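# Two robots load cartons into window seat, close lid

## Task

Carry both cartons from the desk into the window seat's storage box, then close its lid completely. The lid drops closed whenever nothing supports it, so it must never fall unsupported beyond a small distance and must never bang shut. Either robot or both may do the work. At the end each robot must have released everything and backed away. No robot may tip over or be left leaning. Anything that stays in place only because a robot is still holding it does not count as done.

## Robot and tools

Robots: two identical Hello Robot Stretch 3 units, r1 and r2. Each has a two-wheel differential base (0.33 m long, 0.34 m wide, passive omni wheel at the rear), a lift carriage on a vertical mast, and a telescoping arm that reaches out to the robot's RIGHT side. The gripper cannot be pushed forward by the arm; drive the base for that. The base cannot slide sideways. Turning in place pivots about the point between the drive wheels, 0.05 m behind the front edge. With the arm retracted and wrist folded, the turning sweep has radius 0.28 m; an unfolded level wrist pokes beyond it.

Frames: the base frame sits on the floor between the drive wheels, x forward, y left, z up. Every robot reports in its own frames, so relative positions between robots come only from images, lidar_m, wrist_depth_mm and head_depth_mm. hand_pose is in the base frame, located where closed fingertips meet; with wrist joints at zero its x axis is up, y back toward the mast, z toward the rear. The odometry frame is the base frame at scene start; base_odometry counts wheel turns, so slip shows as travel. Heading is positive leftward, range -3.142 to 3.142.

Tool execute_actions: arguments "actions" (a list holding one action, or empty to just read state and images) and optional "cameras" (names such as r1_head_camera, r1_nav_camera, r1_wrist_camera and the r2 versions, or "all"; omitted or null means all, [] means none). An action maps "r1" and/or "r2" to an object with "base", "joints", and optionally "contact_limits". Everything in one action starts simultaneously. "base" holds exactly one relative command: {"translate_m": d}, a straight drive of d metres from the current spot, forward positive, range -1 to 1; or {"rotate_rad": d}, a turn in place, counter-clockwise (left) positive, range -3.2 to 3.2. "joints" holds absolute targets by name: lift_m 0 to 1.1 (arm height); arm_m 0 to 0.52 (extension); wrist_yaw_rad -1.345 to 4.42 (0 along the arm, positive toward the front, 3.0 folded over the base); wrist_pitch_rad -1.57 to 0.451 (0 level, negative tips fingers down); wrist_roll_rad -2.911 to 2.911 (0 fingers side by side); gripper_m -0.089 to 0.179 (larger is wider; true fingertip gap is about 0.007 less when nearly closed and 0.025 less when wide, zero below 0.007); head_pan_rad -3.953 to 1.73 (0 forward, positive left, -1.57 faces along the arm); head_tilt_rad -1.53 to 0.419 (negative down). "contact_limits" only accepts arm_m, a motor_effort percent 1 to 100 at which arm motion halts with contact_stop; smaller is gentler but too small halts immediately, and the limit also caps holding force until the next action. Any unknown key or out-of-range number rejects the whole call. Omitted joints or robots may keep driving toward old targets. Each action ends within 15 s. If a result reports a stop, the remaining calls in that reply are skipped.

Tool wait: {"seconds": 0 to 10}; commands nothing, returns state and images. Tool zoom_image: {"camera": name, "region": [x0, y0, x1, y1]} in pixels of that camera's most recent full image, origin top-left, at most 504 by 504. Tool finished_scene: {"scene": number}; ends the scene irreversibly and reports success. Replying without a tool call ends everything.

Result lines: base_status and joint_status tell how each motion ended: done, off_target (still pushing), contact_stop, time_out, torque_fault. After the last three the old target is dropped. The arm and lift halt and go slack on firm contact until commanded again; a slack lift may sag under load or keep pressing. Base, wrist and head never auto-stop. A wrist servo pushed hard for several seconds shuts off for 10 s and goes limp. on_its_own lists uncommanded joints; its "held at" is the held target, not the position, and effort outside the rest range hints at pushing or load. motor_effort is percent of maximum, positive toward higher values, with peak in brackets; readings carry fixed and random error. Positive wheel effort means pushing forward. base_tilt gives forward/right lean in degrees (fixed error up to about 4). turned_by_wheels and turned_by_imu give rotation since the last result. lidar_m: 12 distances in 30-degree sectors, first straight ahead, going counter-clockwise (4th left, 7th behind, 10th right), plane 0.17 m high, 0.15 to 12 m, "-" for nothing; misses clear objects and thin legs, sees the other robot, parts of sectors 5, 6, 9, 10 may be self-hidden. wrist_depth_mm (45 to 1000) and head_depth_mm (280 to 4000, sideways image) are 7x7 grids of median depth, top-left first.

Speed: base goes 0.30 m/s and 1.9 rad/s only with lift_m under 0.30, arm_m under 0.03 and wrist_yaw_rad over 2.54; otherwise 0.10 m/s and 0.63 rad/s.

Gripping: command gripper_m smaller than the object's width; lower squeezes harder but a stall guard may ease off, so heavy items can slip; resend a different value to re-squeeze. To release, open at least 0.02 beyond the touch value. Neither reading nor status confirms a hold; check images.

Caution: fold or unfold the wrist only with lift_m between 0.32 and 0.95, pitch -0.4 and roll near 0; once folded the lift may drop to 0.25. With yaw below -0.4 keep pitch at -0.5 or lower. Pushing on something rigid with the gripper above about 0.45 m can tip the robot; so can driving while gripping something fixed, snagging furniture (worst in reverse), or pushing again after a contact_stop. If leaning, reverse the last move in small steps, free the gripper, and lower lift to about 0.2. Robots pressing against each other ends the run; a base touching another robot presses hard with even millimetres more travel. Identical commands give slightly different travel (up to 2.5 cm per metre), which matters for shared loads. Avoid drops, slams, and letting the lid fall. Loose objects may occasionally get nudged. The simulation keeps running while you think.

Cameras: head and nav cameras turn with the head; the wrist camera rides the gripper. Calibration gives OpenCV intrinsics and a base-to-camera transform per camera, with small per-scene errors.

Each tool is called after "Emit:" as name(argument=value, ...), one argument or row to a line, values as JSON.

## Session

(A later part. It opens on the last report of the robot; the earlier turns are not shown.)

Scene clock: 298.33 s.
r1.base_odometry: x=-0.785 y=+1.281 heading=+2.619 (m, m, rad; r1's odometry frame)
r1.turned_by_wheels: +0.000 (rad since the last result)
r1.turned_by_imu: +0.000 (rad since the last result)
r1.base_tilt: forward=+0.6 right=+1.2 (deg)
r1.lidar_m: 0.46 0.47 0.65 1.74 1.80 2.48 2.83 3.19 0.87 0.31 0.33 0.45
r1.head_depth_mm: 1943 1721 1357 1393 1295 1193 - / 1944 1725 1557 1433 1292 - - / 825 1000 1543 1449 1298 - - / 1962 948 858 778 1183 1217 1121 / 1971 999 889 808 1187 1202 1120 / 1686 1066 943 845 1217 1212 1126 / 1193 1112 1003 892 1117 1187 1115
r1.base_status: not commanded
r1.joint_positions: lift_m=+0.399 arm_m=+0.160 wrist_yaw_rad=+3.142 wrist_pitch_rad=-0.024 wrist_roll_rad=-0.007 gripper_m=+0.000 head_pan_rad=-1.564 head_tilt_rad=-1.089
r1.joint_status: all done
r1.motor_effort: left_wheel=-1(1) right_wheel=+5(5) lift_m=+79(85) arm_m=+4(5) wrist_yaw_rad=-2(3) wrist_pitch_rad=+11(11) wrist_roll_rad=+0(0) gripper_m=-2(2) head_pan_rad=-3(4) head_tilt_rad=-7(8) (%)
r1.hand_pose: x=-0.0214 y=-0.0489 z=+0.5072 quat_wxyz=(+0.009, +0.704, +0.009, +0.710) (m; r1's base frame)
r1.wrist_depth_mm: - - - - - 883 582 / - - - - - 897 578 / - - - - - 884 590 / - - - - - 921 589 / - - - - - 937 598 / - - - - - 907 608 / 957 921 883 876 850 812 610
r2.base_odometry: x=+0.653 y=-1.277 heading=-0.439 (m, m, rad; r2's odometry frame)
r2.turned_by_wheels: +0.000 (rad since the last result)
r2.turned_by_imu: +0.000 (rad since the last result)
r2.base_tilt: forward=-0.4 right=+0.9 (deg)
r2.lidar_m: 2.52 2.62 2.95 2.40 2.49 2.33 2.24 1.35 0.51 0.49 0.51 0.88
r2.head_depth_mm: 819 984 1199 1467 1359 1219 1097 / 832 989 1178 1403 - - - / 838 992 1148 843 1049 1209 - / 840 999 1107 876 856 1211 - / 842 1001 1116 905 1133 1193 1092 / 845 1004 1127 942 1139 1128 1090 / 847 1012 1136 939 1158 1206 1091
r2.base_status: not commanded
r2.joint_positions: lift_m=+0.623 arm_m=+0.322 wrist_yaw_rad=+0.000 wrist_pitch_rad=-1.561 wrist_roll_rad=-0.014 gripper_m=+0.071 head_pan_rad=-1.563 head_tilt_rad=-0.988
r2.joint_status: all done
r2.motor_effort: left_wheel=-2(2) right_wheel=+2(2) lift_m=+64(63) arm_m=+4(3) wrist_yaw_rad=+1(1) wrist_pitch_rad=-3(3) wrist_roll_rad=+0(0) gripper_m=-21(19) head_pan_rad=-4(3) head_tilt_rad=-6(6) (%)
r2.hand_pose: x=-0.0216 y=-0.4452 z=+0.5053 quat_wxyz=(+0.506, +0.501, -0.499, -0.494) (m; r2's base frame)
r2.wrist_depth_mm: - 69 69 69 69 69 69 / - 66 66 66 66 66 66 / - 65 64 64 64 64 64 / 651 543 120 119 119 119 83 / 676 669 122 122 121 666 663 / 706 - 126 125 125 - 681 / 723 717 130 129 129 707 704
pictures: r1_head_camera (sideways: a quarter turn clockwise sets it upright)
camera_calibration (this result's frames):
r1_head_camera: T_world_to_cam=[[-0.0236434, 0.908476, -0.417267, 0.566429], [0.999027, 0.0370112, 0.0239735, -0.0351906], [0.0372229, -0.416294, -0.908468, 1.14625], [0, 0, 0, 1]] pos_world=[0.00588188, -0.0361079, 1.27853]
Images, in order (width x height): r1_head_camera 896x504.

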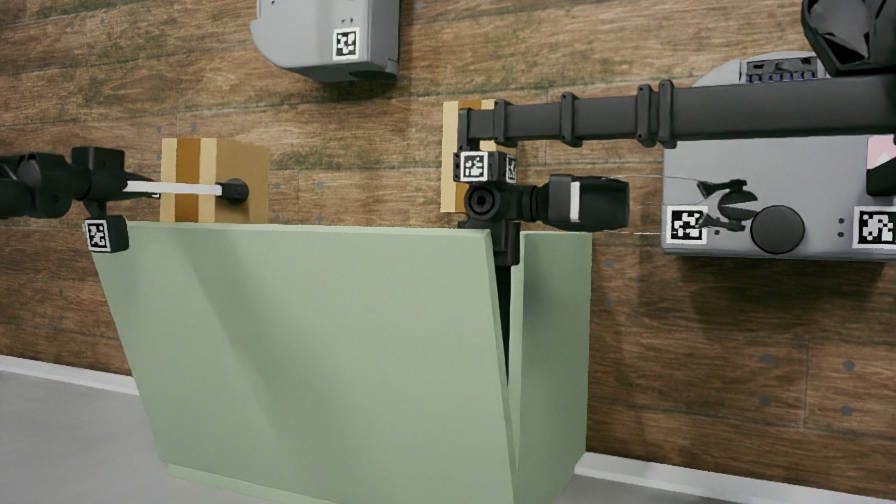

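Emit:
execute_actions(
  actions=[
    {"r1":{"base":{"translate_m":0.02},"joints":{"lift_m":0.445}},"r2":{"joints":{"arm_m":0.26,"lift_m":0.645}}},
  ],
  cameras=[],
)

Emit:
execute_actions(
  actions=[
    {"r1":{"base":{"translate_m":0.033},"joints":{"lift_m":0.497}}},
  ],
  cameras=["r1_head_camera"],
)

Scene clock: 307.53 s.
r1.base_odometry: x=-0.802 y=+1.291 heading=+2.619 (m, m, rad; r1's odometry frame)
r1.turned_by_wheels: +0.000 (rad since the last result)
r1.turned_by_imu: -0.001 (rad since the last result)
r1.base_tilt: forward=+0.5 right=+1.2 (deg)
r1.lidar_m: 0.44 0.45 0.63 1.73 1.80 2.48 2.85 3.23 0.88 0.31 0.33 0.45
r1.head_depth_mm: 1938 1723 1370 1391 1297 1199 1134 / 809 990 1553 1430 1300 - - / 1960 1036 1564 1457 1294 - - / 1964 891 797 728 1174 1220 1119 / 1967 953 848 772 1196 1206 1118 / 1616 1049 918 818 1212 1205 1121 / 1144 1090 1006 886 1111 1171 1115
r1.base_status: done
r1.joint_positions: lift_m=+0.444 arm_m=+0.160 wrist_yaw_rad=+3.136 wrist_pitch_rad=-0.024 wrist_roll_rad=-0.007 gripper_m=+0.000 head_pan_rad=-1.564 head_tilt_rad=-1.089
r1.joint_status: all done
r1.motor_effort: left_wheel=-2(7) right_wheel=+10(35) lift_m=+77(82) arm_m=+4(5) wrist_yaw_rad=+2(3) wrist_pitch_rad=+10(11) wrist_roll_rad=+0(0) gripper_m=-2(2) head_pan_rad=-2(2) head_tilt_rad=-8(8) (%)
r1.hand_pose: x=-0.0200 y=-0.0490 z=+0.5522 quat_wxyz=(+0.011, +0.704, +0.007, +0.710) (m; r1's base frame)
r1.wrist_depth_mm: - - - - - 829 549 / - - - - - 850 555 / - - - - - 886 557 / - - - - - 879 570 / - - - - - 857 566 / - - - - - 899 576 / - 971 969 965 908 840 592
r2.base_odometry: x=+0.653 y=-1.277 heading=-0.439 (m, m, rad; r2's odometry frame)
r2.turned_by_wheels: +0.000 (rad since the last result)
r2.turned_by_imu: +0.000 (rad since the last result)
r2.base_tilt: forward=-0.3 right=+0.9 (deg)
r2.lidar_m: 2.52 2.61 2.94 2.40 2.49 2.33 2.25 1.35 0.52 0.49 0.51 0.89
r2.head_depth_mm: 821 981 1199 1472 1363 1241 1105 / 833 990 1167 - 1293 1231 - / 836 994 1137 - 794 1208 - / 840 999 1113 1396 777 1207 - / 843 1000 1118 1381 1135 1195 1090 / 846 1002 1125 1381 1143 1131 1094 / 846 1012 1129 1166 1159 1207 1093
r2.base_status: not commanded
r2.joint_positions: lift_m=+0.644 arm_m=+0.260 wrist_yaw_rad=+0.000 wrist_pitch_rad=-1.560 wrist_roll_rad=-0.014 gripper_m=+0.071 head_pan_rad=-1.563 head_tilt_rad=-0.988
r2.joint_status: all done
r2.motor_effort: left_wheel=-2(2) right_wheel=+2(3) lift_m=+63(66) arm_m=-5(6) wrist_yaw_rad=+1(0) wrist_pitch_rad=-3(3) wrist_roll_rad=+0(0) gripper_m=-20(21) head_pan_rad=-3(4) head_tilt_rad=-6(6) (%)
r2.hand_pose: x=-0.0216 y=-0.3839 z=+0.5263 quat_wxyz=(+0.506, +0.501, -0.499, -0.494) (m; r2's base frame)
r2.wrist_depth_mm: 494 566 569 568 439 265 624 / 375 354 114 114 114 253 636 / 665 652 117 116 116 648 648 / 679 679 120 119 118 656 670 / 699 698 122 122 121 683 684 / 720 - 126 125 125 - 703 / 736 752 130 128 128 721 713
pictures: none
No camera images: the call's "cameras" was empty. Leave "cameras" out to get every camera's image.

Scene clock: 309.00 s.
r1.base_odometry: x=-0.831 y=+1.307 heading=+2.619 (m, m, rad; r1's odometry frame)
r1.turned_by_wheels: +0.000 (rad since the last result)
r1.turned_by_imu: -0.001 (rad since the last result)
r1.base_tilt: forward=+0.4 right=+1.0 (deg)
r1.lidar_m: 0.40 0.42 0.58 1.60 1.81 2.47 2.88 3.26 0.90 0.31 0.33 0.42
r1.head_depth_mm: 1891 1692 1393 1396 1291 1192 1130 / 824 975 1552 1448 - - - / 1955 1657 1536 1375 1284 - - / 918 808 735 682 1178 1221 1116 / 1946 905 798 739 1193 1208 1120 / 1484 1039 901 809 1215 1210 1125 / 1057 1073 996 895 1045 1113 1088
r1.base_status: done
r1.joint_positions: lift_m=+0.496 arm_m=+0.160 wrist_yaw_rad=+3.136 wrist_pitch_rad=-0.024 wrist_roll_rad=-0.007 gripper_m=+0.000 head_pan_rad=-1.564 head_tilt_rad=-1.089
r1.joint_status: all done
r1.motor_effort: left_wheel=-3(8) right_wheel=+18(37) lift_m=+75(79) arm_m=+3(4) wrist_yaw_rad=+2(3) wrist_pitch_rad=+12(11) wrist_roll_rad=+0(0) gripper_m=-2(3) head_pan_rad=-3(3) head_tilt_rad=-8(8) (%)
r1.hand_pose: x=-0.0198 y=-0.0490 z=+0.6043 quat_wxyz=(+0.011, +0.704, +0.007, +0.710) (m; r1's base frame)
r1.wrist_depth_mm: - - - - - 796 510 / - - - - - 774 514 / - - - - - 791 523 / - - - - - 818 524 / - - - - - 808 527 / - - - - - 820 536 / - - - - 985 780 550
r2.base_odometry: x=+0.653 y=-1.277 heading=-0.439 (m, m, rad; r2's odometry frame)
r2.turned_by_wheels: +0.000 (rad since the last result)
r2.turned_by_imu: +0.000 (rad since the last result)
r2.base_tilt: forward=-0.3 right=+0.9 (deg)
r2.lidar_m: 2.53 2.62 2.93 2.41 2.49 2.34 2.24 1.35 0.52 0.50 0.51 0.91
r2.head_depth_mm: 819 985 1196 1461 1368 1232 1112 / 833 990 1167 - 1291 1232 - / 831 991 1143 - 793 1220 - / 838 999 1114 1423 775 1211 - / 842 1001 1110 1431 1128 1191 1089 / 845 1007 1091 1436 1141 1139 1090 / 848 1012 1077 1251 1154 1211 1091
r2.base_status: not commanded
r2.joint_positions: lift_m=+0.644 arm_m=+0.260 wrist_yaw_rad=+0.000 wrist_pitch_rad=-1.560 wrist_roll_rad=-0.014 gripper_m=+0.071 head_pan_rad=-1.563 head_tilt_rad=-0.988
r2.joint_status: not commanded
r2.motor_effort: left_wheel=-2(2) right_wheel=+2(2) lift_m=+63(64) arm_m=-5(5) wrist_yaw_rad=+1(1) wrist_pitch_rad=-3(3) wrist_roll_rad=+0(0) gripper_m=-20(19) head_pan_rad=-2(3) head_tilt_rad=-6(6) (%)
r2.hand_pose: x=-0.0216 y=-0.3839 z=+0.5263 quat_wxyz=(+0.506, +0.501, -0.499, -0.494) (m; r2's base frame)
r2.wrist_depth_mm: 494 567 564 572 439 263 616 / 376 351 114 113 114 253 636 / 670 663 116 116 115 648 648 / 681 679 119 119 118 671 667 / 697 697 123 122 122 696 689 / 726 - 126 125 125 - 698 / 738 735 130 128 128 718 722
pictures: r1_head_camera (sideways: a quarter turn clockwise sets it upright)
camera_calibration (this result's frames):
r1_head_camera: T_world_to_cam=[[-0.0236433, 0.908476, -0.417267, 0.566429], [0.999027, 0.037011, 0.0239735, -0.0351906], [0.0372229, -0.416294, -0.908468, 1.14625], [0, 0, 0, 1]] pos_world=[0.00588188, -0.0361078, 1.27853]
Images, in order (width x height): r1_head_camera 896x504.

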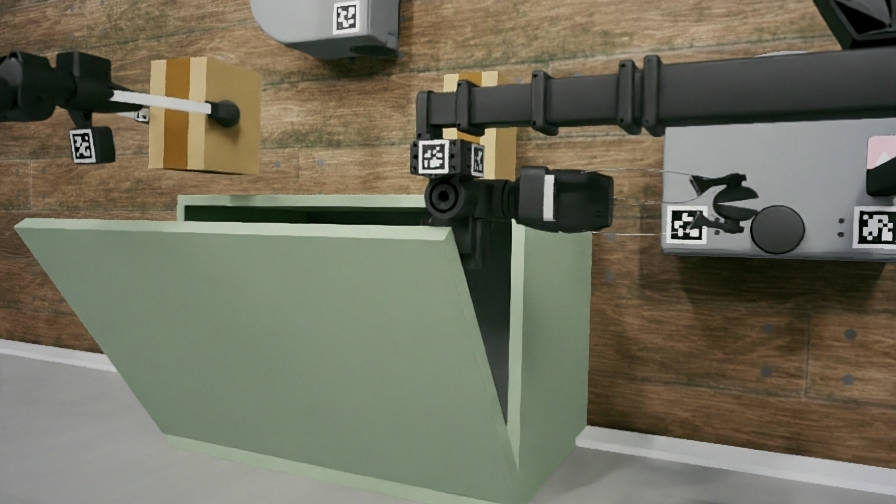

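Emit:
execute_actions(
  actions=[
    {"r1":{"base":{"translate_m":0.036},"joints":{"lift_m":0.54}}},
  ],
  cameras=[],
)

Emit:
execute_actions(
  actions=[
    {"r1":{"base":{"translate_m":0.042},"joints":{"lift_m":0.576}}},
  ],
  cameras=["r1_head_camera"],
)

Scene clock: 317.03 s.
r1.base_odometry: x=-0.862 y=+1.325 heading=+2.618 (m, m, rad; r1's odometry frame)
r1.turned_by_wheels: -0.001 (rad since the last result)
r1.turned_by_imu: -0.002 (rad since the last result)
r1.base_tilt: forward=+0.5 right=+1.2 (deg)
r1.lidar_m: 0.37 0.38 0.53 1.45 1.80 2.47 2.93 3.27 0.92 0.31 0.32 0.38
r1.head_depth_mm: 830 1649 1474 1390 1292 1196 1132 / 1850 975 1560 1431 1303 - - / 1951 1675 1438 - 1281 - - / 846 755 671 648 1176 1218 1118 / 1808 864 754 710 1193 1209 1121 / 1360 1057 899 804 1204 1201 1124 / 969 979 988 899 1003 1021 1025
r1.base_status: done
r1.joint_positions: lift_m=+0.539 arm_m=+0.160 wrist_yaw_rad=+3.136 wrist_pitch_rad=-0.024 wrist_roll_rad=-0.007 gripper_m=+0.000 head_pan_rad=-1.564 head_tilt_rad=-1.089
r1.joint_status: all done
r1.on_its_own: right_wheel is at rest, and its effort (+32) is outside its rest range (-18 to +18)
r1.motor_effort: left_wheel=-6(8) right_wheel=+32(40) lift_m=+66(78) arm_m=+3(3) wrist_yaw_rad=+2(5) wrist_pitch_rad=+11(12) wrist_roll_rad=+0(0) gripper_m=-3(1) head_pan_rad=-3(3) head_tilt_rad=-7(8) (%)
r1.hand_pose: x=-0.0198 y=-0.0490 z=+0.6476 quat_wxyz=(+0.011, +0.704, +0.007, +0.710) (m; r1's base frame)
r1.wrist_depth_mm: - - - - - 703 468 / - - - - - 722 473 / - - - - - 734 476 / - - - - - 725 482 / - - - - - 736 490 / - - - - - 761 494 / - - - - - 721 492
r2.base_odometry: x=+0.653 y=-1.277 heading=-0.439 (m, m, rad; r2's odometry frame)
r2.turned_by_wheels: +0.000 (rad since the last result)
r2.turned_by_imu: +0.000 (rad since the last result)
r2.base_tilt: forward=-0.4 right=+0.8 (deg)
r2.lidar_m: 2.53 2.61 2.94 2.40 2.49 2.33 2.24 1.35 0.52 0.50 0.51 0.93
r2.head_depth_mm: 818 981 1201 1468 1360 1226 1110 / 832 989 1134 - 1288 1231 - / 835 997 1143 - 792 1213 - / 838 992 1180 1426 775 1211 - / 840 1001 1192 1431 1126 1191 1084 / 844 1007 1188 1434 1137 1131 1092 / 849 1011 1167 1240 1155 1211 1088
r2.base_status: not commanded
r2.joint_positions: lift_m=+0.644 arm_m=+0.260 wrist_yaw_rad=+0.000 wrist_pitch_rad=-1.560 wrist_roll_rad=-0.014 gripper_m=+0.071 head_pan_rad=-1.563 head_tilt_rad=-0.988
r2.joint_status: not commanded
r2.motor_effort: left_wheel=-2(2) right_wheel=+2(2) lift_m=+64(64) arm_m=-5(5) wrist_yaw_rad=+0(0) wrist_pitch_rad=-3(3) wrist_roll_rad=+0(0) gripper_m=-20(19) head_pan_rad=-4(4) head_tilt_rad=-6(6) (%)
r2.hand_pose: x=-0.0216 y=-0.3839 z=+0.5263 quat_wxyz=(+0.506, +0.501, -0.499, -0.494) (m; r2's base frame)
r2.wrist_depth_mm: 496 569 563 568 441 264 620 / 374 355 115 113 114 253 636 / 669 661 117 116 116 651 646 / 681 656 120 118 119 664 664 / 700 702 123 121 122 680 683 / 719 - 126 125 125 - 702 / 734 733 130 128 129 736 722
pictures: none
No camera images: the call's "cameras" was empty. Leave "cameras" out to get every camera's image.

Scene clock: 318.37 s.
r1.base_odometry: x=-0.898 y=+1.346 heading=+2.617 (m, m, rad; r1's odometry frame)
r1.turned_by_wheels: -0.001 (rad since the last result)
r1.turned_by_imu: -0.001 (rad since the last result)
r1.base_tilt: forward=+0.5 right=+1.1 (deg)
r1.lidar_m: 0.33 0.34 0.47 1.28 1.80 2.46 2.97 3.32 0.33 0.31 0.33 0.34
r1.head_depth_mm: 806 968 1528 1393 1305 1196 - / 1943 1020 1561 - 1298 - - / 1963 1312 1414 - 1266 - - / 796 693 617 1306 1172 1219 1118 / 1596 838 722 702 1187 1210 1124 / 1209 1063 935 819 1102 1185 1113 / 860 870 879 883 895 900 907
r1.base_status: done
r1.joint_positions: lift_m=+0.575 arm_m=+0.160 wrist_yaw_rad=+3.136 wrist_pitch_rad=-0.024 wrist_roll_rad=-0.007 gripper_m=+0.000 head_pan_rad=-1.564 head_tilt_rad=-1.089
r1.joint_status: all done
r1.on_its_own: right_wheel is at rest, and its effort (+32) is outside its rest range (-18 to +18)
r1.motor_effort: left_wheel=-6(7) right_wheel=+32(34) lift_m=+61(74) arm_m=+3(3) wrist_yaw_rad=+4(2) wrist_pitch_rad=+11(11) wrist_roll_rad=+0(0) gripper_m=-2(2) head_pan_rad=-2(3) head_tilt_rad=-7(8) (%)
r1.hand_pose: x=-0.0198 y=-0.0490 z=+0.6837 quat_wxyz=(+0.011, +0.704, +0.007, +0.710) (m; r1's base frame)
r1.wrist_depth_mm: - - - - - 635 420 / - - - - - 642 422 / - - - - - 643 427 / - - - - - 654 434 / - - - - - 670 431 / - - - - - 684 437 / - - - - - 651 437
r2.base_odometry: x=+0.653 y=-1.277 heading=-0.439 (m, m, rad; r2's odometry frame)
r2.turned_by_wheels: +0.000 (rad since the last result)
r2.turned_by_imu: +0.000 (rad since the last result)
r2.base_tilt: forward=-0.3 right=+0.9 (deg)
r2.lidar_m: 2.53 2.61 2.95 2.40 2.49 2.33 2.24 1.35 0.51 0.49 0.51 0.96
r2.head_depth_mm: 819 985 1202 1467 1358 1234 1107 / 832 986 1102 - 1292 1226 - / 836 993 884 - 792 1205 - / 837 995 1076 1427 778 1219 - / 843 1003 1108 1437 1134 1193 1096 / 845 1006 1137 1430 1146 1136 1085 / 848 1007 1164 1245 1160 1203 1096
r2.base_status: not commanded
r2.joint_positions: lift_m=+0.644 arm_m=+0.260 wrist_yaw_rad=+0.000 wrist_pitch_rad=-1.560 wrist_roll_rad=-0.014 gripper_m=+0.071 head_pan_rad=-1.563 head_tilt_rad=-0.988
r2.joint_status: not commanded
r2.motor_effort: left_wheel=-2(2) right_wheel=+2(2) lift_m=+63(63) arm_m=-5(4) wrist_yaw_rad=+0(0) wrist_pitch_rad=-3(3) wrist_roll_rad=+0(1) gripper_m=-20(20) head_pan_rad=-3(3) head_tilt_rad=-6(6) (%)
r2.hand_pose: x=-0.0216 y=-0.3839 z=+0.5263 quat_wxyz=(+0.506, +0.501, -0.499, -0.494) (m; r2's base frame)
r2.wrist_depth_mm: 495 567 564 561 439 264 617 / 375 352 115 113 114 251 638 / 653 649 117 116 116 663 643 / 680 672 120 119 118 662 663 / 700 694 123 122 122 683 686 / 716 - 126 125 125 - 708 / 737 735 130 128 128 726 732
pictures: r1_head_camera (sideways: a quarter turn clockwise sets it upright)
camera_calibration (this result's frames):
r1_head_camera: T_world_to_cam=[[-0.0236433, 0.908476, -0.417267, 0.566429], [0.999027, 0.037011, 0.0239735, -0.0351906], [0.0372229, -0.416294, -0.908468, 1.14625], [0, 0, 0, 1]] pos_world=[0.00588188, -0.0361078, 1.27853]
Images, in order (width x height): r1_head_camera 896x504.

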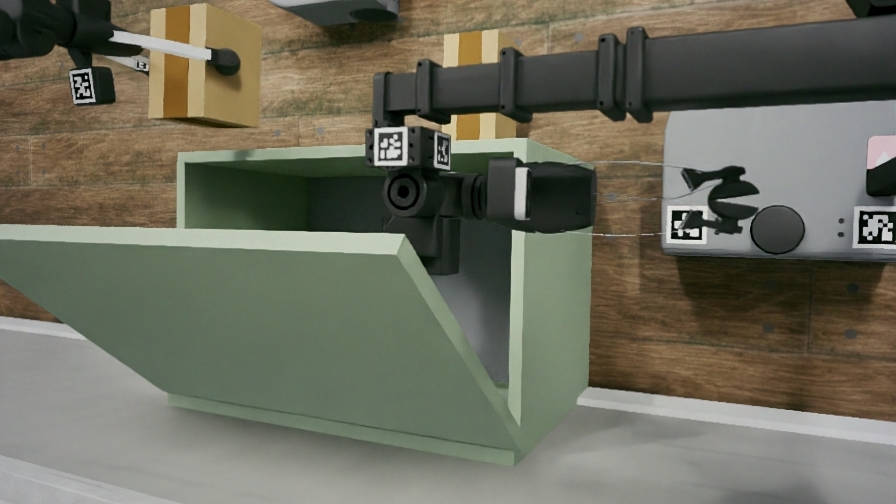

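Emit:
execute_actions(
  actions=[
    {"r1":{"base":{"translate_m":0.047},"joints":{"lift_m":0.606}},"r2":{"joints":{"arm_m":0.36}}},
  ],
  cameras=[],
)

Emit:
execute_actions(
  actions=[
    {"r1":{"base":{"translate_m":0.06},"joints":{"lift_m":0.632}},"r2":{"joints":{"arm_m":0.49}}},
  ],
  cameras=["r1_head_camera","r2_wrist_camera","r2_head_camera"],
)

Scene clock: 329.10 s.
r1.base_odometry: x=-0.939 y=+1.370 heading=+2.616 (m, m, rad; r1's odometry frame)
r1.turned_by_wheels: -0.001 (rad since the last result)
r1.turned_by_imu: -0.001 (rad since the last result)
r1.base_tilt: forward=+0.5 right=+0.9 (deg)
r1.lidar_m: 0.28 0.29 0.40 1.09 1.81 2.47 2.99 3.34 0.33 0.31 0.33 0.29
r1.head_depth_mm: 1834 1663 1543 1370 1303 1202 - / 863 976 1533 964 1256 - - / 1950 1270 1447 - 1263 - - / 734 637 582 1329 1177 1218 1116 / 1384 840 706 709 1188 1213 1123 / 1037 1051 980 874 1011 1104 1068 / 671 637 749 758 763 769 775
r1.base_status: done
r1.joint_positions: lift_m=+0.605 arm_m=+0.160 wrist_yaw_rad=+3.136 wrist_pitch_rad=-0.024 wrist_roll_rad=-0.007 gripper_m=+0.000 head_pan_rad=-1.564 head_tilt_rad=-1.089
r1.joint_status: all done
r1.on_its_own: right_wheel is at rest, and its effort (+28) is outside its rest range (-18 to +18)
r1.motor_effort: left_wheel=-5(6) right_wheel=+28(36) lift_m=+58(70) arm_m=+3(3) wrist_yaw_rad=+4(3) wrist_pitch_rad=+11(11) wrist_roll_rad=+0(0) gripper_m=-3(1) head_pan_rad=-3(3) head_tilt_rad=-7(7) (%)
r1.hand_pose: x=-0.0199 y=-0.0490 z=+0.7138 quat_wxyz=(+0.011, +0.704, +0.007, +0.710) (m; r1's base frame)
r1.wrist_depth_mm: - - - - - 547 361 / - - - - - 545 364 / - - - - - 554 372 / - - - - - 564 375 / - - - - - 577 376 / - - - - 867 576 381 / - - - - - 557 387
r2.base_odometry: x=+0.653 y=-1.277 heading=-0.439 (m, m, rad; r2's odometry frame)
r2.turned_by_wheels: +0.000 (rad since the last result)
r2.turned_by_imu: +0.000 (rad since the last result)
r2.base_tilt: forward=-0.4 right=+0.9 (deg)
r2.lidar_m: 2.53 2.61 2.96 2.40 2.49 2.34 2.24 1.35 0.52 0.49 0.51 0.99
r2.head_depth_mm: 816 982 1203 1467 1363 1237 1108 / 831 902 1169 1071 - 1210 - / 833 905 - 1124 1111 1208 - / 838 908 1129 1370 1124 1203 - / 841 912 1147 1443 1137 1198 1093 / 847 915 1156 1439 1144 1130 1093 / 850 920 1159 1251 1153 1210 1092
r2.base_status: not commanded
r2.joint_positions: lift_m=+0.644 arm_m=+0.360 wrist_yaw_rad=+0.000 wrist_pitch_rad=-1.560 wrist_roll_rad=-0.014 gripper_m=+0.071 head_pan_rad=-1.563 head_tilt_rad=-0.988
r2.joint_status: all done
r2.motor_effort: left_wheel=-2(2) right_wheel=+2(2) lift_m=+64(64) arm_m=+4(5) wrist_yaw_rad=+1(0) wrist_pitch_rad=-3(3) wrist_roll_rad=+0(1) gripper_m=-20(20) head_pan_rad=-3(4) head_tilt_rad=-6(6) (%)
r2.hand_pose: x=-0.0216 y=-0.4833 z=+0.5263 quat_wxyz=(+0.506, +0.501, -0.499, -0.494) (m; r2's base frame)
r2.wrist_depth_mm: 525 571 576 567 505 283 612 / 531 589 115 113 114 249 631 / 524 595 116 116 116 254 657 / 690 570 120 119 118 667 668 / 700 696 123 122 121 678 677 / 711 - 126 125 125 - 700 / 738 737 129 128 128 719 717
pictures: none
No camera images: the call's "cameras" was empty. Leave "cameras" out to get every camera's image.

Scene clock: 331.30 s.
r1.base_odometry: x=-0.991 y=+1.400 heading=+2.615 (m, m, rad; r1's odometry frame)
r1.turned_by_wheels: -0.001 (rad since the last result)
r1.turned_by_imu: -0.001 (rad since the last result)
r1.base_tilt: forward=+0.5 right=+1.1 (deg)
r1.lidar_m: 0.22 0.23 0.32 0.87 1.80 2.47 3.50 1.17 0.33 0.31 0.32 0.23
r1.head_depth_mm: 1943 1714 1553 1275 1311 - - / 826 993 1356 1307 1142 - - / 1927 996 1463 - 1268 - - / 742 606 529 1330 1177 1220 1119 / 1212 961 743 761 1165 1191 1117 / 706 827 838 847 858 868 876 / 562 567 535 503 598 602 606
r1.base_status: done
r1.joint_positions: lift_m=+0.632 arm_m=+0.160 wrist_yaw_rad=+3.136 wrist_pitch_rad=-0.024 wrist_roll_rad=-0.007 gripper_m=+0.000 head_pan_rad=-1.564 head_tilt_rad=-1.089
r1.joint_status: all done
r1.on_its_own: right_wheel is at rest, and its effort (+23) is outside its rest range (-18 to +18)
r1.motor_effort: left_wheel=-4(5) right_wheel=+23(33) lift_m=+55(67) arm_m=+3(3) wrist_yaw_rad=+3(3) wrist_pitch_rad=+11(11) wrist_roll_rad=+0(0) gripper_m=-3(1) head_pan_rad=-2(3) head_tilt_rad=-7(7) (%)
r1.hand_pose: x=-0.0199 y=-0.0490 z=+0.7399 quat_wxyz=(+0.011, +0.704, +0.007, +0.710) (m; r1's base frame)
r1.wrist_depth_mm: - - - - 892 439 291 / - - - - 889 445 292 / - - - - 915 455 297 / - - - - 946 457 300 / - - - - 871 463 302 / - - - - 713 466 305 / - - - - - 443 309
r2.base_odometry: x=+0.653 y=-1.277 heading=-0.439 (m, m, rad; r2's odometry frame)
r2.turned_by_wheels: +0.000 (rad since the last result)
r2.turned_by_imu: +0.000 (rad since the last result)
r2.base_tilt: forward=-0.4 right=+0.9 (deg)
r2.lidar_m: 2.53 2.62 2.95 2.40 2.49 2.33 2.24 1.35 0.52 0.49 0.51 1.03
r2.head_depth_mm: 820 983 1202 1465 1360 1229 1111 / 830 795 1208 - - 1219 - / 833 798 1182 1129 1110 1216 - / 839 837 1088 942 1120 1209 - / 845 844 1158 1430 1130 1201 1092 / 842 849 1172 1431 1140 1129 1089 / 849 857 1159 1252 1158 1209 1091
r2.base_status: not commanded
r2.joint_positions: lift_m=+0.644 arm_m=+0.490 wrist_yaw_rad=+0.000 wrist_pitch_rad=-1.560 wrist_roll_rad=-0.014 gripper_m=+0.071 head_pan_rad=-1.563 head_tilt_rad=-0.988
r2.joint_status: all done
r2.motor_effort: left_wheel=-2(2) right_wheel=+2(2) lift_m=+64(64) arm_m=+4(5) wrist_yaw_rad=+1(0) wrist_pitch_rad=-3(3) wrist_roll_rad=-1(0) gripper_m=-20(19) head_pan_rad=-3(4) head_tilt_rad=-6(6) (%)
r2.hand_pose: x=-0.0216 y=-0.6134 z=+0.5263 quat_wxyz=(+0.506, +0.501, -0.499, -0.494) (m; r2's base frame)
r2.wrist_depth_mm: 533 576 568 573 491 282 615 / 538 580 115 113 114 249 638 / 539 602 117 116 116 253 646 / 542 619 120 118 118 261 657 / 454 488 123 122 122 679 680 / 309 - 126 125 125 - 701 / 724 748 130 129 128 732 715
pictures: r1_head_camera (sideways: a quarter turn clockwise sets it upright), r2_head_camera (sideways: a quarter turn clockwise sets it upright), r2_wrist_camera
camera_calibration (this result's frames):
r1_head_camera: T_world_to_cam=[[-0.0236435, 0.908476, -0.417267, 0.566429], [0.999027, 0.0370113, 0.0239735, -0.0351906], [0.037223, -0.416294, -0.908468, 1.14625], [0, 0, 0, 1]] pos_world=[0.00588189, -0.0361079, 1.27853]
r2_head_camera: T_world_to_cam=[[-0.0448113, 0.804119, -0.592776, 0.78591], [0.998567, 0.0534299, -0.00300799, -0.00077987], [0.0292532, -0.592062, -0.805362, 1.0098], [0, 0, 0, 1]] pos_world=[0.00645655, -0.0340606, 1.27912]
r2_wrist_camera: T_world_to_cam=[[-0.998983, -0.0444348, -0.00767753, -0.0441256], [-0.0450927, 0.985227, 0.16521, 0.550496], [0.000223036, 0.165388, -0.986229, 0.784548], [0, 0, 0, 1]] pos_world=[-0.0194324, -0.674079, 0.682458]
Images, in order (width x height): r1_head_camera 896x504, r2_head_camera 896x504, r2_wrist_camera 644x364.

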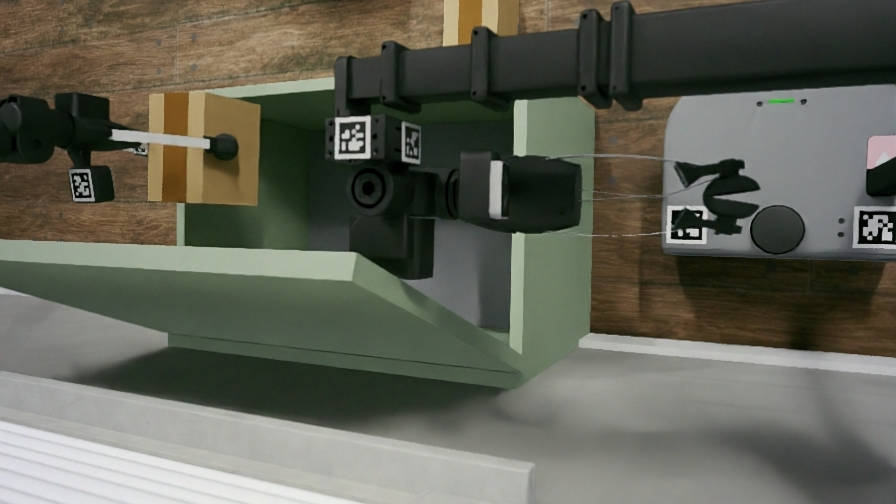

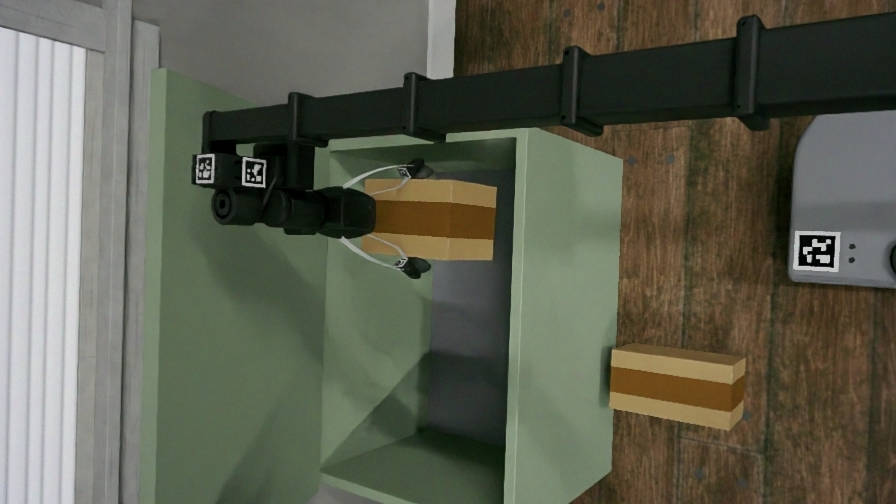

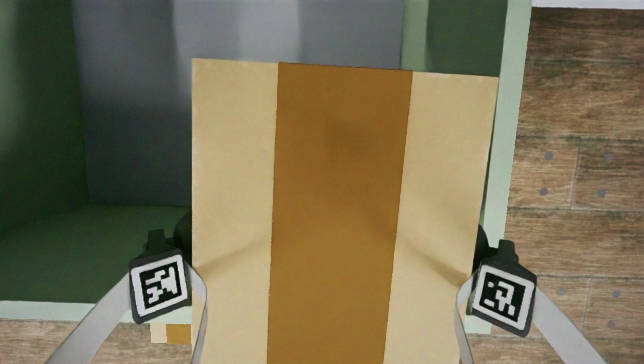

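Emit:
execute_actions(
  actions=[
    {"r2":{"joints":{"lift_m":0.285}}},
  ],
  cameras=["r2_wrist_camera","r1_head_camera"],
)

Scene clock: 339.90 s.
r1.base_odometry: x=-0.991 y=+1.400 heading=+2.615 (m, m, rad; r1's odometry frame)
r1.turned_by_wheels: +0.000 (rad since the last result)
r1.turned_by_imu: +0.000 (rad since the last result)
r1.base_tilt: forward=+0.7 right=+1.1 (deg)
r1.lidar_m: 0.22 0.23 0.32 0.87 1.80 2.47 3.49 1.18 0.33 0.31 0.32 0.23
r1.head_depth_mm: 1944 1665 1556 1278 1304 - - / 1942 1218 1207 1311 1139 - - / 1958 1221 1266 - 1271 - - / 742 606 528 1334 1178 1219 1115 / 1214 956 743 760 1165 1196 1118 / 705 827 839 847 859 868 875 / 563 567 535 503 599 603 607
r1.base_status: not commanded
r1.joint_positions: lift_m=+0.632 arm_m=+0.160 wrist_yaw_rad=+3.136 wrist_pitch_rad=-0.024 wrist_roll_rad=-0.007 gripper_m=+0.000 head_pan_rad=-1.564 head_tilt_rad=-1.089
r1.joint_status: not commanded
r1.on_its_own: right_wheel is at rest, and its effort (+22) is outside its rest range (-18 to +18)
r1.motor_effort: left_wheel=-4(4) right_wheel=+22(22) lift_m=+54(54) arm_m=+3(3) wrist_yaw_rad=+4(3) wrist_pitch_rad=+11(11) wrist_roll_rad=+0(0) gripper_m=-2(2) head_pan_rad=-3(3) head_tilt_rad=-8(7) (%)
r1.hand_pose: x=-0.0199 y=-0.0490 z=+0.7399 quat_wxyz=(+0.011, +0.704, +0.007, +0.710) (m; r1's base frame)
r1.wrist_depth_mm: - - - - 899 440 291 / - - - - 930 446 295 / - - - - 940 449 296 / - - - - 942 456 300 / - - - - 838 461 305 / - - - - 718 471 306 / - - - - - 447 310
r2.base_odometry: x=+0.653 y=-1.277 heading=-0.439 (m, m, rad; r2's odometry frame)
r2.turned_by_wheels: +0.000 (rad since the last result)
r2.turned_by_imu: +0.000 (rad since the last result)
r2.base_tilt: forward=-0.4 right=+0.9 (deg)
r2.lidar_m: 2.53 2.61 2.93 2.41 2.49 2.33 2.24 1.35 0.52 0.49 0.51 1.03
r2.head_depth_mm: 821 986 1198 1468 1371 1210 1091 / 831 830 1216 1456 1334 1206 1128 / 834 832 1129 1376 1111 1214 - / 840 839 1148 1428 1120 1211 - / 842 844 1160 1434 1138 1192 1090 / 843 847 1174 1441 1146 1131 1088 / 847 852 1159 1251 1159 1203 1093
r2.base_status: not commanded
r2.joint_positions: lift_m=+0.285 arm_m=+0.490 wrist_yaw_rad=+0.000 wrist_pitch_rad=-1.560 wrist_roll_rad=-0.014 gripper_m=+0.071 head_pan_rad=-1.563 head_tilt_rad=-0.988
r2.joint_status: all done
r2.motor_effort: left_wheel=-2(2) right_wheel=+2(2) lift_m=+22(59) arm_m=+3(4) wrist_yaw_rad=+0(1) wrist_pitch_rad=-3(3) wrist_roll_rad=+0(0) gripper_m=-20(20) head_pan_rad=-3(3) head_tilt_rad=-5(5) (%)
r2.hand_pose: x=-0.0216 y=-0.6134 z=+0.1677 quat_wxyz=(+0.506, +0.501, -0.499, -0.494) (m; r2's base frame)
r2.wrist_depth_mm: 242 242 240 240 239 236 158 / 247 248 114 113 114 207 158 / 255 252 117 116 115 206 157 / 261 261 120 118 119 204 156 / 269 266 123 122 122 204 155 / 275 - 126 125 125 - 154 / 245 235 130 129 128 224 145
pictures: r1_head_camera (sideways: a quarter turn clockwise sets it upright), r2_wrist_camera
camera_calibration (this result's frames):
r1_head_camera: T_world_to_cam=[[-0.0236436, 0.908476, -0.417267, 0.566429], [0.999027, 0.0370114, 0.0239735, -0.0351906], [0.037223, -0.416294, -0.908468, 1.14625], [0, 0, 0, 1]] pos_world=[0.00588189, -0.0361079, 1.27853]
r2_wrist_camera: T_world_to_cam=[[-0.998983, -0.0444343, -0.00767754, -0.0468785], [-0.0450921, 0.985227, 0.16521, 0.609742], [0.000223127, 0.165388, -0.986229, 0.430879], [0, 0, 0, 1]] pos_world=[-0.0194324, -0.67408, 0.32385]
Images, in order (width x height): r1_head_camera 896x504, r2_wrist_camera 644x364.

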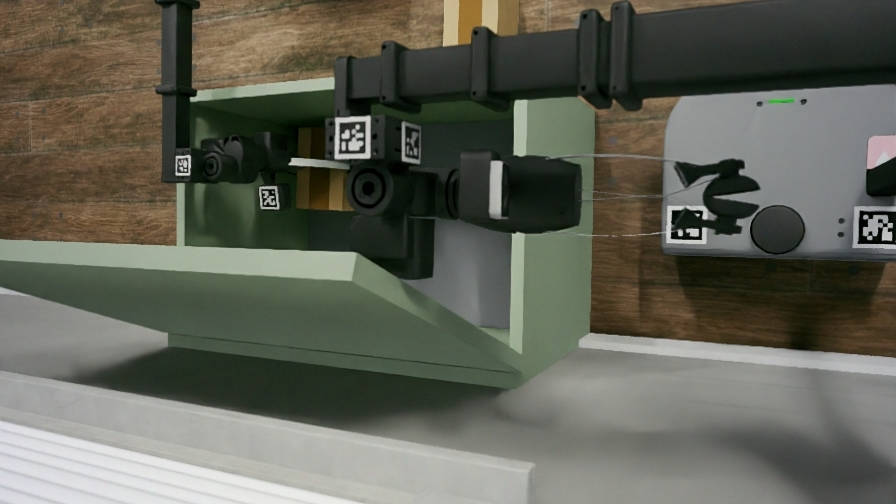

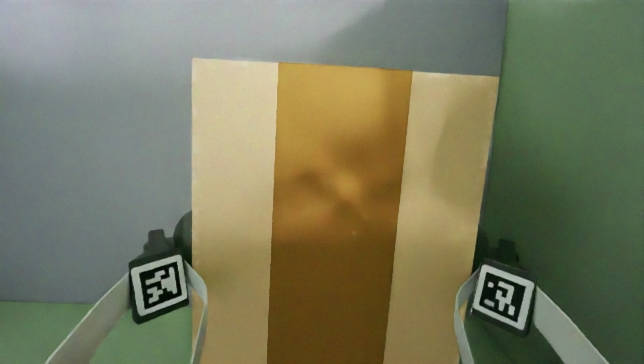

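Emit:
execute_actions(
  actions=[
    {"r2":{"joints":{"lift_m":0.264}}},
  ],
  cameras=[],
)

Emit:
execute_actions(
  actions=[
    {"r2":{"joints":{"gripper_m":0.145}}},
  ],
  cameras=[],
)

Emit:
execute_actions(
  actions=[
    {"r2":{"joints":{"lift_m":0.565}}},
  ],
  cameras=["r2_wrist_camera"],
)

Emit:
execute_actions(
  actions=[
    {"r2":{"base":{"translate_m":0.2},"joints":{"arm_m":0.24,"gripper_m":0.179}}},
  ],
  cameras=[],
)

Emit:
execute_actions(
  actions=[
    {"r2":{"base":{"translate_m":0.08},"joints":{"lift_m":0.27}}},
  ],
  cameras=["r2_wrist_camera"],
)

Scene clock: 355.10 s.
r1.base_odometry: x=-0.991 y=+1.400 heading=+2.615 (m, m, rad; r1's odometry frame)
r1.turned_by_wheels: +0.000 (rad since the last result)
r1.turned_by_imu: +0.000 (rad since the last result)
r1.base_tilt: forward=+0.5 right=+1.1 (deg)
r1.lidar_m: 0.22 0.23 0.32 0.87 1.80 2.47 3.48 1.17 0.33 0.31 0.32 0.23
r1.head_depth_mm: 1938 1673 1552 1281 1309 - - / 1953 1213 1203 1309 1144 - - / 1958 1223 1332 - 1269 - - / 742 606 528 1334 1178 1219 1118 / 1214 959 743 762 1164 1198 1115 / 705 829 835 848 857 867 877 / 562 566 534 503 599 605 606
r1.base_status: not commanded
r1.joint_positions: lift_m=+0.632 arm_m=+0.160 wrist_yaw_rad=+3.136 wrist_pitch_rad=-0.024 wrist_roll_rad=-0.007 gripper_m=+0.000 head_pan_rad=-1.564 head_tilt_rad=-1.089
r1.joint_status: not commanded
r1.on_its_own: right_wheel is at rest, and its effort (+22) is outside its rest range (-18 to +18)
r1.motor_effort: left_wheel=-4(4) right_wheel=+22(22) lift_m=+54(54) arm_m=+3(3) wrist_yaw_rad=+3(3) wrist_pitch_rad=+11(11) wrist_roll_rad=+0(0) gripper_m=-2(2) head_pan_rad=-3(3) head_tilt_rad=-7(7) (%)
r1.hand_pose: x=-0.0199 y=-0.0490 z=+0.7399 quat_wxyz=(+0.011, +0.704, +0.007, +0.710) (m; r1's base frame)
r1.wrist_depth_mm: - - - - 878 440 293 / - - - - 898 446 293 / - - - - 912 451 296 / - - - - 988 459 300 / - - - - 853 461 301 / - - - - 720 472 304 / - - - - - 441 307
r2.base_odometry: x=+0.653 y=-1.277 heading=-0.439 (m, m, rad; r2's odometry frame)
r2.turned_by_wheels: +0.000 (rad since the last result)
r2.turned_by_imu: +0.000 (rad since the last result)
r2.base_tilt: forward=-0.4 right=+0.9 (deg)
r2.lidar_m: 2.53 2.62 2.94 2.40 2.49 2.34 2.24 1.35 0.52 0.50 0.51 1.02
r2.head_depth_mm: 819 984 1207 1468 1372 1216 1092 / 831 831 1205 1456 1342 1220 1124 / 839 834 1145 1367 1084 1208 - / 837 839 1145 1417 1116 1214 - / 842 841 1155 1431 1134 1189 1091 / 845 847 1169 1436 1144 1131 1085 / 846 857 1156 1247 1159 1209 1086
r2.base_status: not commanded
r2.joint_positions: lift_m=+0.264 arm_m=+0.490 wrist_yaw_rad=+0.000 wrist_pitch_rad=-1.560 wrist_roll_rad=-0.014 gripper_m=+0.071 head_pan_rad=-1.563 head_tilt_rad=-0.988
r2.joint_status: all done
r2.motor_effort: left_wheel=-2(2) right_wheel=+2(2) lift_m=+21(22) arm_m=+4(3) wrist_yaw_rad=+0(1) wrist_pitch_rad=-3(3) wrist_roll_rad=+0(0) gripper_m=-19(20) head_pan_rad=-4(3) head_tilt_rad=-6(6) (%)
r2.hand_pose: x=-0.0216 y=-0.6134 z=+0.1467 quat_wxyz=(+0.506, +0.501, -0.499, -0.494) (m; r2's base frame)
r2.wrist_depth_mm: 222 221 221 221 220 219 158 / 229 227 114 114 114 208 157 / 234 234 117 115 115 205 156 / 240 239 120 119 118 204 156 / 246 245 123 122 121 203 155 / 254 - 126 125 125 - 154 / 247 232 130 128 128 225 146
pictures: none
No camera images: the call's "cameras" was empty. Leave "cameras" out to get every camera's image.

Scene clock: 356.33 s.
r1.base_odometry: x=-0.991 y=+1.400 heading=+2.615 (m, m, rad; r1's odometry frame)
r1.turned_by_wheels: +0.000 (rad since the last result)
r1.turned_by_imu: +0.000 (rad since the last result)
r1.base_tilt: forward=+0.5 right=+1.1 (deg)
r1.lidar_m: 0.22 0.23 0.32 0.87 1.80 2.46 3.47 1.17 0.33 0.31 0.32 0.23
r1.head_depth_mm: 1925 1671 1552 1275 1308 - - / 1939 1217 1207 1315 1145 - - / 1943 1222 1329 - 1271 - - / 743 607 529 1340 1176 1219 1118 / 1214 955 744 761 1163 1191 1121 / 706 828 837 849 860 870 877 / 563 567 534 503 599 602 607
r1.base_status: not commanded
r1.joint_positions: lift_m=+0.632 arm_m=+0.160 wrist_yaw_rad=+3.136 wrist_pitch_rad=-0.024 wrist_roll_rad=-0.007 gripper_m=+0.000 head_pan_rad=-1.564 head_tilt_rad=-1.089
r1.joint_status: not commanded
r1.on_its_own: right_wheel is at rest, and its effort (+22) is outside its rest range (-18 to +18)
r1.motor_effort: left_wheel=-4(4) right_wheel=+22(22) lift_m=+54(54) arm_m=+3(3) wrist_yaw_rad=+3(3) wrist_pitch_rad=+11(11) wrist_roll_rad=+0(0) gripper_m=-2(2) head_pan_rad=-3(2) head_tilt_rad=-7(8) (%)
r1.hand_pose: x=-0.0199 y=-0.0490 z=+0.7399 quat_wxyz=(+0.011, +0.704, +0.007, +0.710) (m; r1's base frame)
r1.wrist_depth_mm: - - - - 881 443 289 / - - - - 919 444 297 / - - - - 942 449 296 / - - - - 955 458 301 / - - - - 860 463 301 / - - - - 715 469 305 / - - - - - 443 308
r2.base_odometry: x=+0.653 y=-1.277 heading=-0.439 (m, m, rad; r2's odometry frame)
r2.turned_by_wheels: +0.000 (rad since the last result)
r2.turned_by_imu: +0.000 (rad since the last result)
r2.base_tilt: forward=-0.3 right=+0.9 (deg)
r2.lidar_m: 2.52 2.61 2.94 2.40 2.49 2.34 2.24 1.35 0.52 0.49 0.51 1.03
r2.head_depth_mm: 818 982 1202 1462 1360 1206 1095 / 834 826 1204 1467 1340 1215 1127 / 831 834 1140 1366 1077 1208 - / 838 839 1148 1420 1121 1211 - / 841 844 1158 1435 1139 1193 1090 / 844 850 1171 1438 1151 1130 1095 / 847 855 1157 1250 1158 1210 1094
r2.base_status: not commanded
r2.joint_positions: lift_m=+0.264 arm_m=+0.490 wrist_yaw_rad=+0.000 wrist_pitch_rad=-1.560 wrist_roll_rad=-0.014 gripper_m=+0.145 head_pan_rad=-1.563 head_tilt_rad=-0.988
r2.joint_status: all done
r2.motor_effort: left_wheel=-2(2) right_wheel=+2(2) lift_m=+21(21) arm_m=+3(4) wrist_yaw_rad=+1(0) wrist_pitch_rad=-3(3) wrist_roll_rad=+0(0) gripper_m=+0(82) head_pan_rad=-4(3) head_tilt_rad=-6(6) (%)
r2.hand_pose: x=-0.0216 y=-0.6134 z=+0.1467 quat_wxyz=(+0.506, +0.501, -0.499, -0.494) (m; r2's base frame)
r2.wrist_depth_mm: 223 223 221 221 220 220 159 / 230 229 115 114 115 209 158 / 234 234 117 116 116 206 157 / 240 239 121 119 119 206 156 / 247 245 123 123 123 198 156 / 255 - 127 126 126 - 154 / 240 237 131 130 130 226 146
pictures: none
No camera images: the call's "cameras" was empty. Leave "cameras" out to get every camera's image.

Scene clock: 359.90 s.
r1.base_odometry: x=-0.991 y=+1.400 heading=+2.615 (m, m, rad; r1's odometry frame)
r1.turned_by_wheels: +0.000 (rad since the last result)
r1.turned_by_imu: +0.000 (rad since the last result)
r1.base_tilt: forward=+0.6 right=+1.1 (deg)
r1.lidar_m: 0.22 0.23 0.32 0.87 1.80 2.47 3.49 1.16 0.32 0.31 0.32 0.23
r1.head_depth_mm: 1893 1718 1553 1274 1308 - - / 887 1218 1331 1313 1142 - - / 1879 1219 1367 - 1267 - - / 743 606 529 1337 1179 1214 1124 / 1218 958 742 760 1164 1196 1119 / 706 826 838 847 862 869 874 / 563 567 534 503 599 602 607
r1.base_status: not commanded
r1.joint_positions: lift_m=+0.632 arm_m=+0.160 wrist_yaw_rad=+3.136 wrist_pitch_rad=-0.024 wrist_roll_rad=-0.007 gripper_m=+0.000 head_pan_rad=-1.564 head_tilt_rad=-1.089
r1.joint_status: not commanded
r1.on_its_own: right_wheel is at rest, and its effort (+22) is outside its rest range (-18 to +18)
r1.motor_effort: left_wheel=-4(4) right_wheel=+22(23) lift_m=+54(54) arm_m=+3(3) wrist_yaw_rad=+2(2) wrist_pitch_rad=+11(11) wrist_roll_rad=+0(0) gripper_m=-3(2) head_pan_rad=-3(4) head_tilt_rad=-7(8) (%)
r1.hand_pose: x=-0.0199 y=-0.0490 z=+0.7399 quat_wxyz=(+0.011, +0.704, +0.007, +0.710) (m; r1's base frame)
r1.wrist_depth_mm: - - - - 906 443 293 / - - - - 905 446 297 / - - - - 960 455 295 / - - - - 970 454 298 / - - - - 860 470 302 / - - - - 715 465 304 / - - - - - 444 312
r2.base_odometry: x=+0.653 y=-1.277 heading=-0.439 (m, m, rad; r2's odometry frame)
r2.turned_by_wheels: +0.000 (rad since the last result)
r2.turned_by_imu: +0.000 (rad since the last result)
r2.base_tilt: forward=-0.3 right=+0.9 (deg)
r2.lidar_m: 2.52 2.62 2.95 2.41 2.48 2.34 2.24 1.35 0.52 0.49 0.51 1.03
r2.head_depth_mm: 818 983 1205 1475 1363 1208 1091 / 832 829 1192 1459 - - - / 834 837 - 1391 1112 1218 - / 841 841 1146 1427 1126 1211 - / 839 847 1161 1437 1137 1193 1085 / 845 848 1166 1443 1149 1133 1091 / 848 858 1160 1247 1166 1209 1093
r2.base_status: not commanded
r2.joint_positions: lift_m=+0.564 arm_m=+0.490 wrist_yaw_rad=+0.000 wrist_pitch_rad=-1.560 wrist_roll_rad=-0.014 gripper_m=+0.145 head_pan_rad=-1.563 head_tilt_rad=-0.988
r2.joint_status: all done
r2.motor_effort: left_wheel=-2(2) right_wheel=+2(2) lift_m=+57(60) arm_m=+4(4) wrist_yaw_rad=+1(1) wrist_pitch_rad=-3(3) wrist_roll_rad=+0(0) gripper_m=+1(0) head_pan_rad=-4(3) head_tilt_rad=-6(6) (%)
r2.hand_pose: x=-0.0216 y=-0.6134 z=+0.4465 quat_wxyz=(+0.506, +0.501, -0.499, -0.494) (m; r2's base frame)
r2.wrist_depth_mm: 498 495 500 500 495 241 175 / 515 512 509 508 483 238 183 / 524 518 528 411 479 236 183 / 535 540 536 421 473 234 577 / 455 515 477 429 416 217 602 / 311 - 319 325 327 - 617 / 239 237 239 241 247 225 630
pictures: r2_wrist_camera
camera_calibration (this result's frames):
r2_wrist_camera: T_world_to_cam=[[-0.998983, -0.0444387, -0.00767754, -0.0447408], [-0.0450965, 0.985227, 0.16521, 0.563679], [0.000222391, 0.165388, -0.986229, 0.705857], [0, 0, 0, 1]] pos_world=[-0.0194322, -0.67408, 0.602668]
Images, in order (width x height): r2_wrist_camera 644x364.

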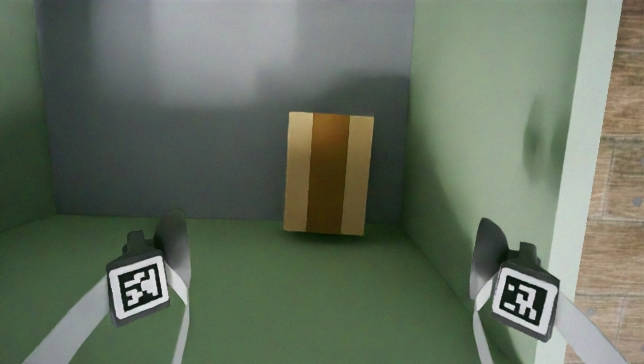

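Scene clock: 363.07 s.
r1.base_odometry: x=-0.991 y=+1.400 heading=+2.615 (m, m, rad; r1's odometry frame)
r1.turned_by_wheels: +0.000 (rad since the last result)
r1.turned_by_imu: +0.000 (rad since the last result)
r1.base_tilt: forward=+0.5 right=+1.0 (deg)
r1.lidar_m: 0.22 0.23 0.32 0.87 1.80 2.47 3.50 0.88 0.33 0.31 0.32 0.23
r1.head_depth_mm: 1935 1716 1548 1276 1302 - - / 1945 1675 1334 1308 1144 - - / 1950 1311 1361 - 1265 - - / 743 606 529 1336 1176 1219 1118 / 1213 960 741 761 1166 1191 1119 / 704 827 838 850 859 866 876 / 562 567 535 503 599 602 607
r1.base_status: not commanded
r1.joint_positions: lift_m=+0.632 arm_m=+0.160 wrist_yaw_rad=+3.136 wrist_pitch_rad=-0.024 wrist_roll_rad=-0.007 gripper_m=+0.000 head_pan_rad=-1.564 head_tilt_rad=-1.089
r1.joint_status: not commanded
r1.on_its_own: right_wheel is at rest, and its effort (+22) is outside its rest range (-18 to +18)
r1.motor_effort: left_wheel=-4(4) right_wheel=+22(22) lift_m=+55(54) arm_m=+3(4) wrist_yaw_rad=+3(3) wrist_pitch_rad=+12(11) wrist_roll_rad=+0(0) gripper_m=-2(3) head_pan_rad=-4(2) head_tilt_rad=-8(8) (%)
r1.hand_pose: x=-0.0199 y=-0.0490 z=+0.7399 quat_wxyz=(+0.011, +0.704, +0.007, +0.710) (m; r1's base frame)
r1.wrist_depth_mm: - - - - 876 436 293 / - - - - 907 443 295 / - - - - 923 444 296 / - - - - 959 456 298 / - - - - 858 467 304 / - - - - 719 472 306 / - - - - - 441 309
r2.base_odometry: x=+0.834 y=-1.362 heading=-0.439 (m, m, rad; r2's odometry frame)
r2.turned_by_wheels: +0.000 (rad since the last result)
r2.turned_by_imu: +0.001 (rad since the last result)
r2.base_tilt: forward=-0.4 right=+0.9 (deg)
r2.lidar_m: 2.32 2.41 2.95 2.37 2.93 2.55 2.44 1.34 0.51 0.49 0.51 0.94
r2.head_depth_mm: 826 820 1113 1193 1157 1216 1095 / 831 829 1124 1410 1032 - - / 834 831 1137 1403 1216 1216 - / 834 835 1148 1425 1167 1149 - / 840 839 1147 1423 1126 1188 1092 / 842 813 1191 1244 1286 1212 1088 / 842 751 1235 1413 1254 1212 1085
r2.base_status: done
r2.joint_positions: lift_m=+0.564 arm_m=+0.240 wrist_yaw_rad=+0.000 wrist_pitch_rad=-1.560 wrist_roll_rad=-0.014 gripper_m=+0.179 head_pan_rad=-1.563 head_tilt_rad=-0.988
r2.joint_status: all done
r2.motor_effort: left_wheel=-2(3) right_wheel=+1(9) lift_m=+58(57) arm_m=-5(4) wrist_yaw_rad=+0(1) wrist_pitch_rad=-3(3) wrist_roll_rad=+0(0) gripper_m=+0(84) head_pan_rad=-3(3) head_tilt_rad=-6(6) (%)
r2.hand_pose: x=-0.0216 y=-0.3639 z=+0.4465 quat_wxyz=(+0.506, +0.501, -0.499, -0.494) (m; r2's base frame)
r2.wrist_depth_mm: 231 228 221 215 209 205 201 / 521 567 442 423 403 388 371 / 588 585 574 576 583 582 576 / 612 595 589 587 599 594 588 / 628 614 616 617 614 616 604 / 632 640 641 - 626 626 625 / 652 649 655 - - 647 637
pictures: none
No camera images: the call's "cameras" was empty. Leave "cameras" out to get every camera's image.

Scene clock: 366.57 s.
r1.base_odometry: x=-0.991 y=+1.400 heading=+2.615 (m, m, rad; r1's odometry frame)
r1.turned_by_wheels: +0.000 (rad since the last result)
r1.turned_by_imu: +0.000 (rad since the last result)
r1.base_tilt: forward=+0.5 right=+1.1 (deg)
r1.lidar_m: 0.22 0.23 0.32 0.87 1.80 2.47 3.49 0.83 0.33 0.31 0.32 0.23
r1.head_depth_mm: 1938 1721 1541 1244 1308 - - / 1944 1672 1333 1313 1144 - - / 1943 1312 1363 - 1266 - - / 742 607 528 1337 1178 1219 1116 / 1219 959 741 760 1165 1199 1116 / 705 827 838 850 858 869 879 / 562 567 534 502 599 603 606
r1.base_status: not commanded
r1.joint_positions: lift_m=+0.632 arm_m=+0.160 wrist_yaw_rad=+3.136 wrist_pitch_rad=-0.024 wrist_roll_rad=-0.007 gripper_m=+0.000 head_pan_rad=-1.564 head_tilt_rad=-1.089
r1.joint_status: not commanded
r1.on_its_own: right_wheel is at rest, and its effort (+22) is outside its rest range (-18 to +18)
r1.motor_effort: left_wheel=-4(4) right_wheel=+22(22) lift_m=+54(54) arm_m=+3(3) wrist_yaw_rad=+2(2) wrist_pitch_rad=+11(11) wrist_roll_rad=+0(0) gripper_m=-3(2) head_pan_rad=-3(4) head_tilt_rad=-8(8) (%)
r1.hand_pose: x=-0.0199 y=-0.0490 z=+0.7399 quat_wxyz=(+0.011, +0.704, +0.007, +0.710) (m; r1's base frame)
r1.wrist_depth_mm: - - - - 868 442 292 / - - - - 873 444 295 / - - - - 921 452 297 / - - - - 970 457 298 / - - - - 850 462 304 / - - - - 718 464 305 / - - - - - 444 309
r2.base_odometry: x=+0.907 y=-1.396 heading=-0.439 (m, m, rad; r2's odometry frame)
r2.turned_by_wheels: +0.000 (rad since the last result)
r2.turned_by_imu: +0.001 (rad since the last result)
r2.base_tilt: forward=-0.3 right=+0.9 (deg)
r2.lidar_m: 2.25 2.33 2.93 2.37 2.93 2.61 2.52 1.34 0.51 0.49 0.51 0.88
r2.head_depth_mm: 824 817 1112 1350 1140 1211 1087 / 830 821 1118 1416 1090 1217 1123 / 833 826 1132 1420 987 1180 - / 836 835 1140 1408 1057 1154 - / 838 816 1149 1372 1132 1207 1085 / 841 750 1229 1473 1302 1210 1094 / 848 934 1239 1417 1215 1211 1090
r2.base_status: done
r2.joint_positions: lift_m=+0.271 arm_m=+0.240 wrist_yaw_rad=+0.000 wrist_pitch_rad=-1.560 wrist_roll_rad=-0.014 gripper_m=+0.179 head_pan_rad=-1.563 head_tilt_rad=-0.988
r2.joint_status: all done
r2.motor_effort: left_wheel=-2(3) right_wheel=+1(7) lift_m=+15(51) arm_m=-4(6) wrist_yaw_rad=+0(0) wrist_pitch_rad=-3(3) wrist_roll_rad=+0(0) gripper_m=-1(0) head_pan_rad=-3(3) head_tilt_rad=-5(7) (%)
r2.hand_pose: x=-0.0216 y=-0.3639 z=+0.1529 quat_wxyz=(+0.506, +0.501, -0.499, -0.494) (m; r2's base frame)
r2.wrist_depth_mm: 227 224 218 212 208 202 197 / 295 296 294 181 286 290 288 / 302 302 301 185 185 296 296 / 309 310 309 189 190 307 304 / 321 317 314 195 195 313 313 / 326 327 325 200 201 323 319 / 338 337 333 205 207 331 333
pictures: r2_wrist_camera
camera_calibration (this result's frames):
r2_wrist_camera: T_world_to_cam=[[-0.998981, -0.0444703, -0.00769135, -0.0359177], [-0.0451301, 0.985174, 0.165516, 0.366308], [0.000216744, 0.165695, -0.986177, 0.37514], [0, 0, 0, 1]] pos_world=[-0.0194309, -0.424633, 0.309048]
Images, in order (width x height): r2_wrist_camera 644x364.

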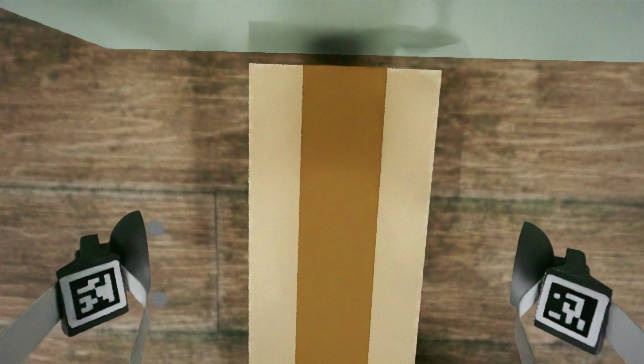

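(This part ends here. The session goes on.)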